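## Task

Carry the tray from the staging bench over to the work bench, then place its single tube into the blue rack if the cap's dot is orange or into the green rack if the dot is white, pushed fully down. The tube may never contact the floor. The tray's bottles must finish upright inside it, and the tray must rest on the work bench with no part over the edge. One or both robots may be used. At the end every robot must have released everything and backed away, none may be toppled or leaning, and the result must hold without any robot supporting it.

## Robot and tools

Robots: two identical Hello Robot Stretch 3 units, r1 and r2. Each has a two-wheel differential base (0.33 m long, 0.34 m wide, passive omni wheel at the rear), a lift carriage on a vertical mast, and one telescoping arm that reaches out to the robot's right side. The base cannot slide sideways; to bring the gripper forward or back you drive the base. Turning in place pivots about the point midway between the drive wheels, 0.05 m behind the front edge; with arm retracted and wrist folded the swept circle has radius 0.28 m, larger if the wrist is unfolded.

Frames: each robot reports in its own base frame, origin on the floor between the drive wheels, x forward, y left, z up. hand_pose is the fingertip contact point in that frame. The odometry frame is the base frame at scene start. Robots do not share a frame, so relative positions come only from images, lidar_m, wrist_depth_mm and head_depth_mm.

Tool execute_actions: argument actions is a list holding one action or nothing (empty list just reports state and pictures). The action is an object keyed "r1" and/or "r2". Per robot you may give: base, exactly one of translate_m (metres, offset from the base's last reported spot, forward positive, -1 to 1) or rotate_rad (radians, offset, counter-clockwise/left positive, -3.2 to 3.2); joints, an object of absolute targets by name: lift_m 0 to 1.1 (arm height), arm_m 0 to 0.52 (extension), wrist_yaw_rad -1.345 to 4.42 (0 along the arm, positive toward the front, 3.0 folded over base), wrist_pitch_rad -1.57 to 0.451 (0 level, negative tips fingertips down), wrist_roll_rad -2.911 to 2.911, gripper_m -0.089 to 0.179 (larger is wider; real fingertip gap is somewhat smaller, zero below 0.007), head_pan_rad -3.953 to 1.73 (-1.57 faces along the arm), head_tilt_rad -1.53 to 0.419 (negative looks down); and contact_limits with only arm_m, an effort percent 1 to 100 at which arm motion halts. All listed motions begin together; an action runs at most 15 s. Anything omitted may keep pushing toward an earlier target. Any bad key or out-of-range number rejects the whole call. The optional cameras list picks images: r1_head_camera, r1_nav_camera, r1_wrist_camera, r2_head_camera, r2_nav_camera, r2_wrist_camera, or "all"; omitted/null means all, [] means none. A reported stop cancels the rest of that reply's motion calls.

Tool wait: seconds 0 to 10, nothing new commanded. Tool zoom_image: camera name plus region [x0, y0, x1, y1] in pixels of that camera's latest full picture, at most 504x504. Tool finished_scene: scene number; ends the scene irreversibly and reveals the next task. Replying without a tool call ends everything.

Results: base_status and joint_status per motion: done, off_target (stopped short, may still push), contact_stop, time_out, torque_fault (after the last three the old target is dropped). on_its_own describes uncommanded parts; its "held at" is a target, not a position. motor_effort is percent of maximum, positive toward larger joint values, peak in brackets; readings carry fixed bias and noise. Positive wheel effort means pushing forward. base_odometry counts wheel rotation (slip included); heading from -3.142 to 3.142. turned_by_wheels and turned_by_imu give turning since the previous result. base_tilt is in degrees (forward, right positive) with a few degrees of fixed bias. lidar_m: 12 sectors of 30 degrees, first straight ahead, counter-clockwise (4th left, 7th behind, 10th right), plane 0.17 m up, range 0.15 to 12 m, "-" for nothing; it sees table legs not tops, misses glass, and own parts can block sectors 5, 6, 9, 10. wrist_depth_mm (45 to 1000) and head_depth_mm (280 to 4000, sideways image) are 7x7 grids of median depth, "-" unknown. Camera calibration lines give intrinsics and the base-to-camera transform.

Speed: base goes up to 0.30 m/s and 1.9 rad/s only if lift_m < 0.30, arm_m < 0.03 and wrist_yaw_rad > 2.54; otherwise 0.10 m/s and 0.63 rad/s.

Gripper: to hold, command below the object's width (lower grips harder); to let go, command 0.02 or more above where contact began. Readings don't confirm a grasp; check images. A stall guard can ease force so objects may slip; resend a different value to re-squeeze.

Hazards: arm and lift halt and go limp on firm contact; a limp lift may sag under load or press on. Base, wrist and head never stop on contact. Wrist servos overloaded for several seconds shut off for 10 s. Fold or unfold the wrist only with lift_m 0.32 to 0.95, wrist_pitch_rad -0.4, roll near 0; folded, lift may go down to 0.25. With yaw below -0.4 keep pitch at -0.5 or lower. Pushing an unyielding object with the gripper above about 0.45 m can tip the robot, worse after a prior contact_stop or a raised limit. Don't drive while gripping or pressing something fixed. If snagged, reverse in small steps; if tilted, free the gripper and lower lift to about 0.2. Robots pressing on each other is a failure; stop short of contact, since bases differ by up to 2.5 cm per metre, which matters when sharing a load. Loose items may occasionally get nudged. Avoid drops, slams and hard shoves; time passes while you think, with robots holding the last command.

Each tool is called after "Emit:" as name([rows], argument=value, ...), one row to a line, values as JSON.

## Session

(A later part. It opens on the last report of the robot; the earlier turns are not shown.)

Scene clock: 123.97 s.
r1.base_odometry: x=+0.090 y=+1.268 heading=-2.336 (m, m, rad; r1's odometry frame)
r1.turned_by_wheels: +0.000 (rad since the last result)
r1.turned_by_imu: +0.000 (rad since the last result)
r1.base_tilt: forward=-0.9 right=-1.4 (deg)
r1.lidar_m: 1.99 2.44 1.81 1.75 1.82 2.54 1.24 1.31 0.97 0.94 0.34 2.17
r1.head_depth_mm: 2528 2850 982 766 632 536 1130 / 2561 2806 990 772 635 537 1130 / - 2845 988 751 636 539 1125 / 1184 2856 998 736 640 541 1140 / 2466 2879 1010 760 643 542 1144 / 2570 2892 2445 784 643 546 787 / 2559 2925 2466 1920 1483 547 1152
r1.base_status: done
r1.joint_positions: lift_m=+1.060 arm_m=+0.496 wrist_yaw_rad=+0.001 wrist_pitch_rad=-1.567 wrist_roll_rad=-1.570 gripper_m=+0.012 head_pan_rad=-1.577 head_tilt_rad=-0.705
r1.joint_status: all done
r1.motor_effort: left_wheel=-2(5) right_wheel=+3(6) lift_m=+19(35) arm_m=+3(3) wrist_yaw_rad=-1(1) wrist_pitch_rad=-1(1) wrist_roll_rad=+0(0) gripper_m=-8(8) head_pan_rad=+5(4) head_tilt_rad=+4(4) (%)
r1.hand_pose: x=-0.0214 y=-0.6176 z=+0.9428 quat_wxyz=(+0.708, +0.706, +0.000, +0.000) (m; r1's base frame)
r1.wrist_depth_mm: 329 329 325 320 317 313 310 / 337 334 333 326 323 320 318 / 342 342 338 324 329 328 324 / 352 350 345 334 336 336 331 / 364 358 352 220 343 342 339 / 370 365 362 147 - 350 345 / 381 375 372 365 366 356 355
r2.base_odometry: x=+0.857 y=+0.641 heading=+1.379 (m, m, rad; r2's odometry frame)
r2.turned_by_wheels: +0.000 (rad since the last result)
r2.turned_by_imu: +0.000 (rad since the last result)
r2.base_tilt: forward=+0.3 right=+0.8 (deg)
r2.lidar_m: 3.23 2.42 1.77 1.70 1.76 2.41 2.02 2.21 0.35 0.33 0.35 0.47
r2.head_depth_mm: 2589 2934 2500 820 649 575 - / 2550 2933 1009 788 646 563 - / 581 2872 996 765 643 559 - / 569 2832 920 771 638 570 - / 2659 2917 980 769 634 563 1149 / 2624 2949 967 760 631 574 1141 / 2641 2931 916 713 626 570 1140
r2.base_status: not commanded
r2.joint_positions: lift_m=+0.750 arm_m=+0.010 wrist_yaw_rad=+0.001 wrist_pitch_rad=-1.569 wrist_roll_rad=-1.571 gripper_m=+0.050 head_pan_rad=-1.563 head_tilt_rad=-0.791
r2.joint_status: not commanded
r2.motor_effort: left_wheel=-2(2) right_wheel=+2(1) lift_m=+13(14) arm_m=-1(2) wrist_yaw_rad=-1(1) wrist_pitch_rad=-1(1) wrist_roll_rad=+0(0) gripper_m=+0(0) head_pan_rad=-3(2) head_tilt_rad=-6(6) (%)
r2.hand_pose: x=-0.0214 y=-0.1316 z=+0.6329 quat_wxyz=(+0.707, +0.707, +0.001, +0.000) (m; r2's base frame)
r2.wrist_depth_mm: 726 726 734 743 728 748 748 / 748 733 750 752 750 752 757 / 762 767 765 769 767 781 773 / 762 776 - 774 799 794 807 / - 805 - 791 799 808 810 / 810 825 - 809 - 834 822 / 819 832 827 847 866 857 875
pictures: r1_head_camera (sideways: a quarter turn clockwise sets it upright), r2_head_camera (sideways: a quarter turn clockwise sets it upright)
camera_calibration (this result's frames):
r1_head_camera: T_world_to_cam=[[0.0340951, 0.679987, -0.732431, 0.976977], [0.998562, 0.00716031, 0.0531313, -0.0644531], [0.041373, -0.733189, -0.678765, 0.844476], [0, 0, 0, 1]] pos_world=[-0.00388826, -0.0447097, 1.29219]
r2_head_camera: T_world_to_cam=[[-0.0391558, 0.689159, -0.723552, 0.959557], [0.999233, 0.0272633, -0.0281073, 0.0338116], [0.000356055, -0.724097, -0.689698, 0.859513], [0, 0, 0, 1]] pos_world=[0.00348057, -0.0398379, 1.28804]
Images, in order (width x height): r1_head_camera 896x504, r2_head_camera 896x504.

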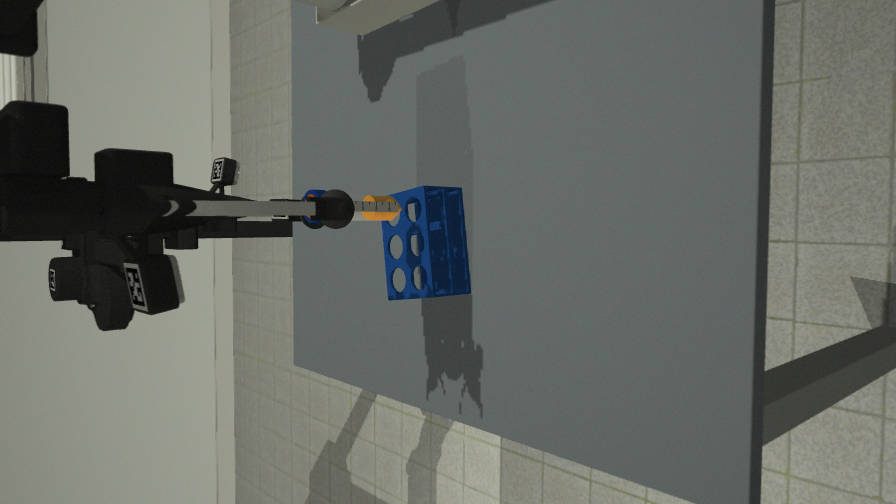

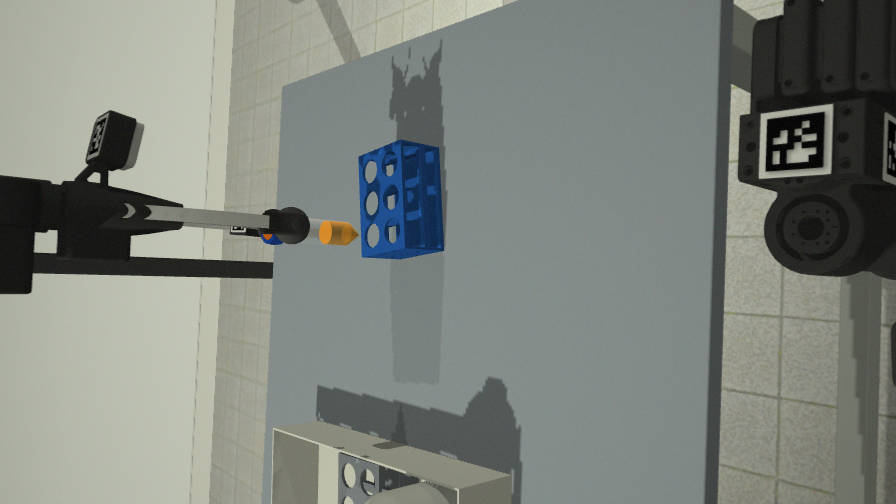

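Emit:
execute_actions([
  {"r1":{"joints":{"lift_m":0.985}}},
], cameras=["r1_head_camera"])

Emit:
execute_actions([
  {"r1":{"joints":{"gripper_m":0.075}}},
], cameras=[])

Emit:
execute_actions([
  {"r1":{"joints":{"lift_m":1.05}}},
], cameras=[])

Emit:
execute_actions([
  {"r1":{"joints":{"arm_m":0.05}}},
], cameras=["r1_head_camera","r2_head_camera"])

Scene clock: 128.67 s.
r1.base_odometry: x=+0.090 y=+1.268 heading=-2.336 (m, m, rad; r1's odometry frame)
r1.turned_by_wheels: +0.000 (rad since the last result)
r1.turned_by_imu: +0.000 (rad since the last result)
r1.base_tilt: forward=-0.9 right=-1.3 (deg)
r1.lidar_m: 1.99 2.44 1.81 1.75 1.83 2.55 1.24 1.31 0.97 0.94 0.34 2.17
r1.head_depth_mm: 2399 - 963 767 633 536 1136 / - 2820 989 772 635 538 1129 / - - 990 751 637 541 1138 / 1187 2734 993 737 639 542 1130 / 2453 2886 1008 761 643 542 1136 / 2546 2936 2444 787 645 546 788 / 2563 2926 2480 1917 1497 547 1148
r1.base_status: not commanded
r1.joint_positions: lift_m=+0.985 arm_m=+0.496 wrist_yaw_rad=+0.001 wrist_pitch_rad=-1.567 wrist_roll_rad=-1.570 gripper_m=+0.012 head_pan_rad=-1.577 head_tilt_rad=-0.705
r1.joint_status: all done
r1.motor_effort: left_wheel=-2(2) right_wheel=+3(3) lift_m=+18(20) arm_m=+3(3) wrist_yaw_rad=-1(1) wrist_pitch_rad=-1(1) wrist_roll_rad=+0(0) gripper_m=-8(8) head_pan_rad=+5(6) head_tilt_rad=+3(3) (%)
r1.hand_pose: x=-0.0214 y=-0.6177 z=+0.8678 quat_wxyz=(+0.708, +0.706, +0.000, +0.000) (m; r1's base frame)
r1.wrist_depth_mm: 256 254 250 248 245 242 240 / 261 259 255 197 248 247 246 / 267 265 261 200 250 253 250 / 274 270 268 206 256 258 256 / 280 276 273 206 262 264 262 / 285 283 280 147 - 271 266 / 294 290 287 283 281 276 273
r2.base_odometry: x=+0.857 y=+0.641 heading=+1.379 (m, m, rad; r2's odometry frame)
r2.turned_by_wheels: +0.000 (rad since the last result)
r2.turned_by_imu: -0.001 (rad since the last result)
r2.base_tilt: forward=+0.1 right=+0.9 (deg)
r2.lidar_m: 3.22 2.42 1.77 1.70 1.77 2.41 2.02 2.22 0.35 0.33 0.35 0.47
r2.head_depth_mm: 2578 2925 2467 816 648 577 - / 2617 2905 1010 787 649 560 - / 2498 2840 994 764 643 557 - / 529 1303 919 774 637 568 - / 2634 2921 978 770 634 564 1153 / 2628 2873 967 763 630 573 1143 / 2609 2905 922 711 626 570 1137
r2.base_status: not commanded
r2.joint_positions: lift_m=+0.750 arm_m=+0.010 wrist_yaw_rad=+0.001 wrist_pitch_rad=-1.569 wrist_roll_rad=-1.571 gripper_m=+0.050 head_pan_rad=-1.563 head_tilt_rad=-0.791
r2.joint_status: not commanded
r2.motor_effort: left_wheel=-2(2) right_wheel=+3(2) lift_m=+14(13) arm_m=-1(1) wrist_yaw_rad=-1(2) wrist_pitch_rad=-1(1) wrist_roll_rad=+1(0) gripper_m=+0(0) head_pan_rad=-2(3) head_tilt_rad=-5(5) (%)
r2.hand_pose: x=-0.0214 y=-0.1316 z=+0.6329 quat_wxyz=(+0.707, +0.707, +0.001, +0.000) (m; r2's base frame)
r2.wrist_depth_mm: 731 728 735 745 727 750 748 / 736 738 759 765 747 769 763 / 769 751 769 765 770 761 781 / 788 782 - 787 781 779 799 / - 804 - 805 800 802 823 / 824 800 - 838 - 807 821 / 809 833 833 857 840 855 860
pictures: r1_head_camera (sideways: a quarter turn clockwise sets it upright)
camera_calibration (this result's frames):
r1_head_camera: T_world_to_cam=[[0.0340951, 0.679987, -0.732431, 0.976977], [0.998562, 0.00716031, 0.0531313, -0.0644531], [0.041373, -0.733189, -0.678765, 0.844475], [0, 0, 0, 1]] pos_world=[-0.00388826, -0.0447097, 1.29219]
Images, in order (width x height): r1_head_camera 896x504.

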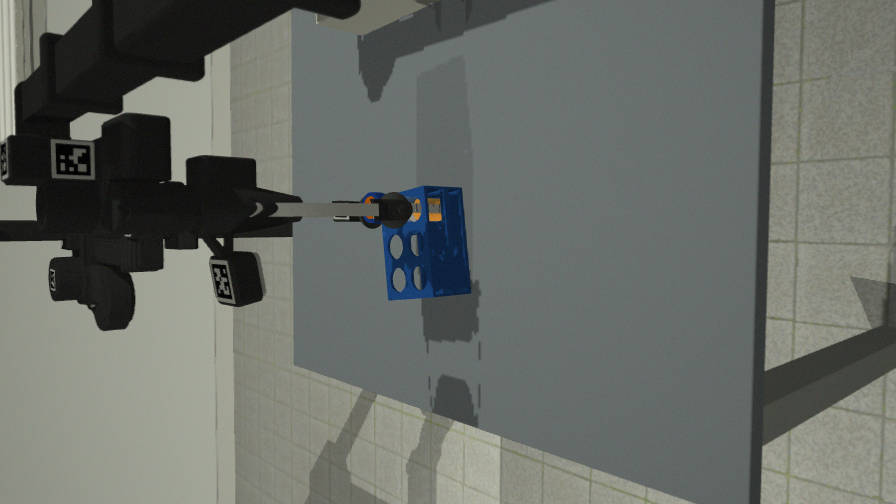

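Scene clock: 129.77 s.
r1.base_odometry: x=+0.090 y=+1.268 heading=-2.336 (m, m, rad; r1's odometry frame)
r1.turned_by_wheels: +0.000 (rad since the last result)
r1.turned_by_imu: +0.000 (rad since the last result)
r1.base_tilt: forward=-0.8 right=-1.4 (deg)
r1.lidar_m: 1.99 2.43 1.80 1.75 1.83 2.54 1.24 1.31 0.97 0.94 0.34 2.17
r1.head_depth_mm: 2380 - 961 767 631 536 1125 / - 2873 991 775 635 536 1131 / - - 994 753 635 540 1131 / 1188 2740 1001 740 642 541 1135 / 2461 2905 1003 761 639 543 1133 / 2547 2930 2438 789 644 545 786 / 2581 2915 2461 1926 1483 547 1151
r1.base_status: not commanded
r1.joint_positions: lift_m=+0.985 arm_m=+0.496 wrist_yaw_rad=+0.001 wrist_pitch_rad=-1.567 wrist_roll_rad=-1.570 gripper_m=+0.075 head_pan_rad=-1.577 head_tilt_rad=-0.705
r1.joint_status: all done
r1.motor_effort: left_wheel=-2(2) right_wheel=+3(3) lift_m=+19(19) arm_m=+3(3) wrist_yaw_rad=-2(0) wrist_pitch_rad=-1(1) wrist_roll_rad=+0(0) gripper_m=+1(82) head_pan_rad=+5(5) head_tilt_rad=+4(5) (%)
r1.hand_pose: x=-0.0214 y=-0.6177 z=+0.8678 quat_wxyz=(+0.708, +0.706, +0.000, +0.000) (m; r1's base frame)
r1.wrist_depth_mm: 256 253 251 248 246 243 239 / 262 260 255 196 248 248 245 / 267 264 260 200 249 252 250 / 273 271 267 206 256 259 256 / 279 278 272 208 261 265 262 / 286 283 278 147 274 269 267 / 295 290 288 282 281 277 272
r2.base_odometry: x=+0.857 y=+0.641 heading=+1.379 (m, m, rad; r2's odometry frame)
r2.turned_by_wheels: +0.000 (rad since the last result)
r2.turned_by_imu: +0.000 (rad since the last result)
r2.base_tilt: forward=+0.2 right=+0.7 (deg)
r2.lidar_m: 3.22 2.42 1.77 1.70 1.76 2.41 2.02 2.22 0.35 0.33 0.35 0.47
r2.head_depth_mm: 2604 2941 2500 818 654 575 - / 2594 2933 1011 787 646 562 - / 2506 2791 997 767 642 559 - / 528 1298 919 772 638 566 - / 2615 2930 980 770 633 563 1147 / 2615 2929 967 767 630 574 1140 / 2607 2902 918 711 623 570 1146
r2.base_status: not commanded
r2.joint_positions: lift_m=+0.750 arm_m=+0.010 wrist_yaw_rad=+0.001 wrist_pitch_rad=-1.569 wrist_roll_rad=-1.571 gripper_m=+0.050 head_pan_rad=-1.563 head_tilt_rad=-0.791
r2.joint_status: not commanded
r2.motor_effort: left_wheel=-2(2) right_wheel=+2(2) lift_m=+13(14) arm_m=-2(2) wrist_yaw_rad=-1(1) wrist_pitch_rad=-1(0) wrist_roll_rad=+0(0) gripper_m=+0(0) head_pan_rad=-3(2) head_tilt_rad=-6(5) (%)
r2.hand_pose: x=-0.0214 y=-0.1316 z=+0.6329 quat_wxyz=(+0.707, +0.707, +0.001, +0.000) (m; r2's base frame)
r2.wrist_depth_mm: 736 730 732 733 732 737 750 / 744 751 754 751 743 756 759 / 764 762 733 766 767 780 780 / 759 776 - 780 797 783 810 / - 812 - 801 812 809 835 / 806 826 - 830 - 837 843 / 826 836 834 836 871 819 845
pictures: none
No camera images: the call's "cameras" was empty. Leave "cameras" out to get every camera's image.

Scene clock: 131.20 s.
r1.base_odometry: x=+0.090 y=+1.268 heading=-2.336 (m, m, rad; r1's odometry frame)
r1.turned_by_wheels: +0.000 (rad since the last result)
r1.turned_by_imu: +0.000 (rad since the last result)
r1.base_tilt: forward=-0.9 right=-1.4 (deg)
r1.lidar_m: 1.98 2.44 1.81 1.75 1.83 2.54 1.25 1.31 0.97 0.94 0.34 2.18
r1.head_depth_mm: 2617 2789 982 767 631 534 1135 / 2599 2861 992 773 634 536 1126 / - 2872 995 749 637 539 1135 / 1187 2865 1003 738 640 544 1133 / 2487 2889 1008 762 640 544 1140 / 2571 2914 2444 790 645 545 786 / 2527 2916 2444 1920 1495 547 1142
r1.base_status: not commanded
r1.joint_positions: lift_m=+1.050 arm_m=+0.496 wrist_yaw_rad=+0.001 wrist_pitch_rad=-1.567 wrist_roll_rad=-1.570 gripper_m=+0.075 head_pan_rad=-1.577 head_tilt_rad=-0.705
r1.joint_status: all done
r1.motor_effort: left_wheel=-2(2) right_wheel=+3(3) lift_m=+40(41) arm_m=+3(3) wrist_yaw_rad=-1(2) wrist_pitch_rad=-1(1) wrist_roll_rad=+0(0) gripper_m=+0(1) head_pan_rad=+4(5) head_tilt_rad=+5(4) (%)
r1.hand_pose: x=-0.0214 y=-0.6177 z=+0.9320 quat_wxyz=(+0.708, +0.706, +0.000, +0.000) (m; r1's base frame)
r1.wrist_depth_mm: 319 315 313 311 306 304 301 / 326 322 320 316 313 310 307 / 334 332 328 317 318 316 314 / 341 336 334 283 325 322 321 / 350 347 344 272 330 330 329 / 356 354 348 348 343 337 335 / 371 364 360 356 352 348 343
r2.base_odometry: x=+0.857 y=+0.641 heading=+1.379 (m, m, rad; r2's odometry frame)
r2.turned_by_wheels: +0.000 (rad since the last result)
r2.turned_by_imu: +0.000 (rad since the last result)
r2.base_tilt: forward=+0.1 right=+0.7 (deg)
r2.lidar_m: 3.21 2.42 1.77 1.70 1.77 2.41 2.02 2.22 0.35 0.33 0.35 0.47
r2.head_depth_mm: 2611 2907 2486 819 652 575 - / 2608 2912 1005 789 648 562 - / 583 2906 991 766 642 558 - / 564 2829 915 771 639 567 - / 2594 2877 975 771 636 563 1155 / 2608 2877 966 762 629 573 1150 / 2627 2878 923 709 627 568 1137
r2.base_status: not commanded
r2.joint_positions: lift_m=+0.750 arm_m=+0.010 wrist_yaw_rad=+0.001 wrist_pitch_rad=-1.569 wrist_roll_rad=-1.571 gripper_m=+0.050 head_pan_rad=-1.563 head_tilt_rad=-0.791
r2.joint_status: not commanded
r2.motor_effort: left_wheel=-2(2) right_wheel=+2(2) lift_m=+13(13) arm_m=-2(1) wrist_yaw_rad=-1(2) wrist_pitch_rad=-1(1) wrist_roll_rad=+0(0) gripper_m=+0(1) head_pan_rad=-3(3) head_tilt_rad=-7(5) (%)
r2.hand_pose: x=-0.0214 y=-0.1316 z=+0.6329 quat_wxyz=(+0.707, +0.707, +0.001, +0.000) (m; r2's base frame)
r2.wrist_depth_mm: 727 727 728 732 721 736 750 / 737 740 737 736 745 744 759 / 756 745 761 772 774 783 782 / 766 776 - 793 779 786 791 / - 822 - 789 789 813 810 / 822 829 - 821 - 833 823 / 823 839 843 838 853 824 871
pictures: none
No camera images: the call's "cameras" was empty. Leave "cameras" out to get every camera's image.

Scene clock: 135.67 s.
r1.base_odometry: x=+0.090 y=+1.268 heading=-2.336 (m, m, rad; r1's odometry frame)
r1.turned_by_wheels: +0.000 (rad since the last result)
r1.turned_by_imu: +0.000 (rad since the last result)
r1.base_tilt: forward=-0.8 right=-1.4 (deg)
r1.lidar_m: 1.98 2.43 1.81 1.75 1.82 2.54 1.24 1.31 0.97 0.94 0.34 2.17
r1.head_depth_mm: - - - - - 524 1122 / 2441 - - - - 525 1134 / 2479 - - - - - 1159 / 1187 2848 1001 737 641 540 1143 / 2477 2870 1006 764 - 526 1137 / 2542 2935 2451 791 701 533 787 / 2583 2966 2474 1929 1494 547 1144
r1.base_status: not commanded
r1.joint_positions: lift_m=+1.050 arm_m=+0.050 wrist_yaw_rad=+0.001 wrist_pitch_rad=-1.567 wrist_roll_rad=-1.570 gripper_m=+0.075 head_pan_rad=-1.577 head_tilt_rad=-0.705
r1.joint_status: all done
r1.motor_effort: left_wheel=-1(2) right_wheel=+4(3) lift_m=+40(40) arm_m=-3(4) wrist_yaw_rad=-1(1) wrist_pitch_rad=-1(1) wrist_roll_rad=+0(1) gripper_m=+0(0) head_pan_rad=+5(5) head_tilt_rad=+4(2) (%)
r1.hand_pose: x=-0.0214 y=-0.1723 z=+0.9320 quat_wxyz=(+0.708, +0.706, +0.000, +0.000) (m; r1's base frame)
r1.wrist_depth_mm: - - - - 466 305 302 / - - - - 563 312 310 / - - - - 336 318 315 / - - - - 333 325 323 / - - - - - 332 328 / - - - - - 340 338 / - - - - - 348 343
r2.base_odometry: x=+0.857 y=+0.641 heading=+1.379 (m, m, rad; r2's odometry frame)
r2.turned_by_wheels: +0.000 (rad since the last result)
r2.turned_by_imu: -0.001 (rad since the last result)
r2.base_tilt: forward=+0.0 right=+0.8 (deg)
r2.lidar_m: 3.22 2.43 1.77 1.70 1.76 2.42 2.02 2.22 0.35 0.33 0.35 0.47
r2.head_depth_mm: 2636 2990 2501 818 649 576 - / 2636 2896 1005 789 645 562 - / 2578 2884 988 765 644 560 - / 1238 2836 985 776 638 566 - / 2605 2931 978 770 631 563 1153 / 2603 2914 967 764 630 573 1137 / 2618 2906 912 712 625 569 1133
r2.base_status: not commanded
r2.joint_positions: lift_m=+0.750 arm_m=+0.010 wrist_yaw_rad=+0.001 wrist_pitch_rad=-1.569 wrist_roll_rad=-1.571 gripper_m=+0.050 head_pan_rad=-1.563 head_tilt_rad=-0.791
r2.joint_status: not commanded
r2.motor_effort: left_wheel=-2(2) right_wheel=+2(2) lift_m=+13(14) arm_m=-1(2) wrist_yaw_rad=-1(1) wrist_pitch_rad=-1(1) wrist_roll_rad=+1(0) gripper_m=-1(0) head_pan_rad=-3(3) head_tilt_rad=-5(4) (%)
r2.hand_pose: x=-0.0214 y=-0.1316 z=+0.6329 quat_wxyz=(+0.707, +0.707, +0.001, +0.000) (m; r2's base frame)
r2.wrist_depth_mm: 721 740 736 741 728 735 733 / 731 732 739 756 756 751 770 / 759 759 751 767 772 786 774 / 780 778 - 778 783 775 798 / - 793 - 806 785 822 813 / 819 821 - 828 - 821 824 / 836 829 835 828 864 859 841
pictures: r1_head_camera (sideways: a quarter turn clockwise sets it upright), r2_head_camera (sideways: a quarter turn clockwise sets it upright)
camera_calibration (this result's frames):
r1_head_camera: T_world_to_cam=[[0.0339648, 0.67985, -0.732564, 0.977151], [0.998561, 0.00736084, 0.0531287, -0.0644497], [0.0415118, -0.733314, -0.678621, 0.844288], [0, 0, 0, 1]] pos_world=[-0.00387976, -0.0447135, 1.2922]
r2_head_camera: T_world_to_cam=[[-0.0391559, 0.689159, -0.723552, 0.959557], [0.999233, 0.0272634, -0.0281073, 0.0338116], [0.000356141, -0.724097, -0.689698, 0.859513], [0, 0, 0, 1]] pos_world=[0.00348057, -0.0398379, 1.28804]
Images, in order (width x height): r1_head_camera 896x504, r2_head_camera 896x504.

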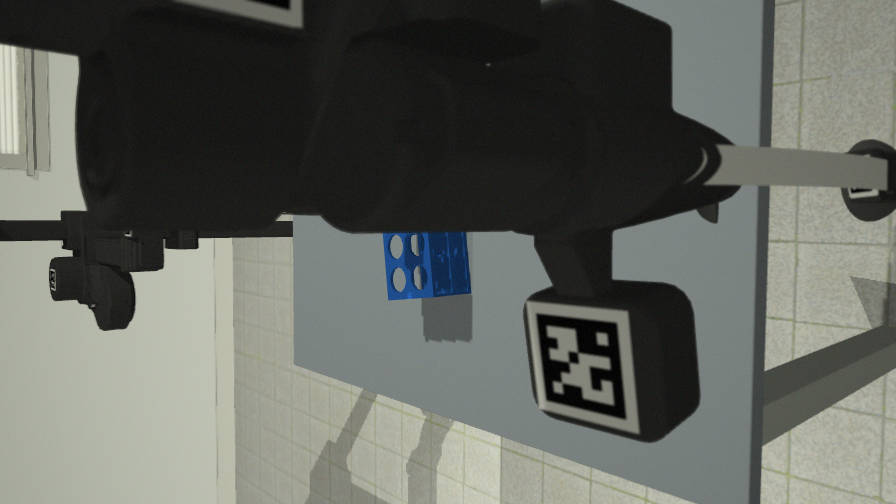

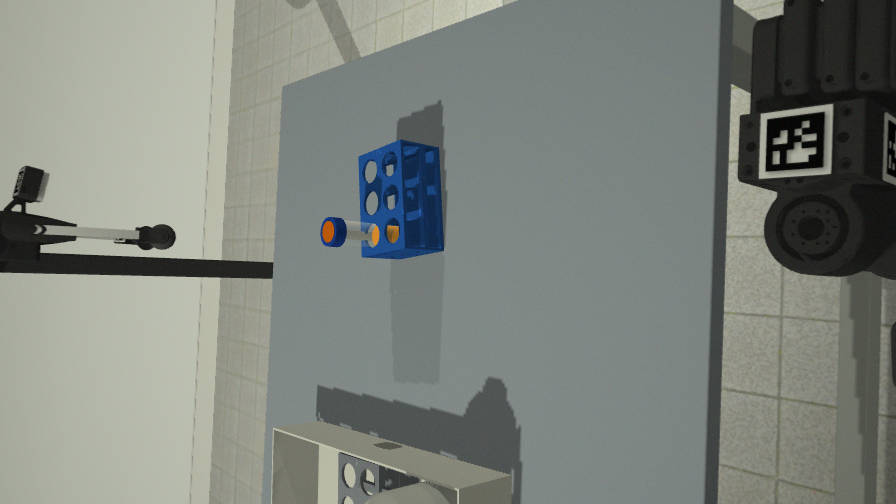

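Emit:
finished_scene(scene=2)

The scene is finished: the task was done.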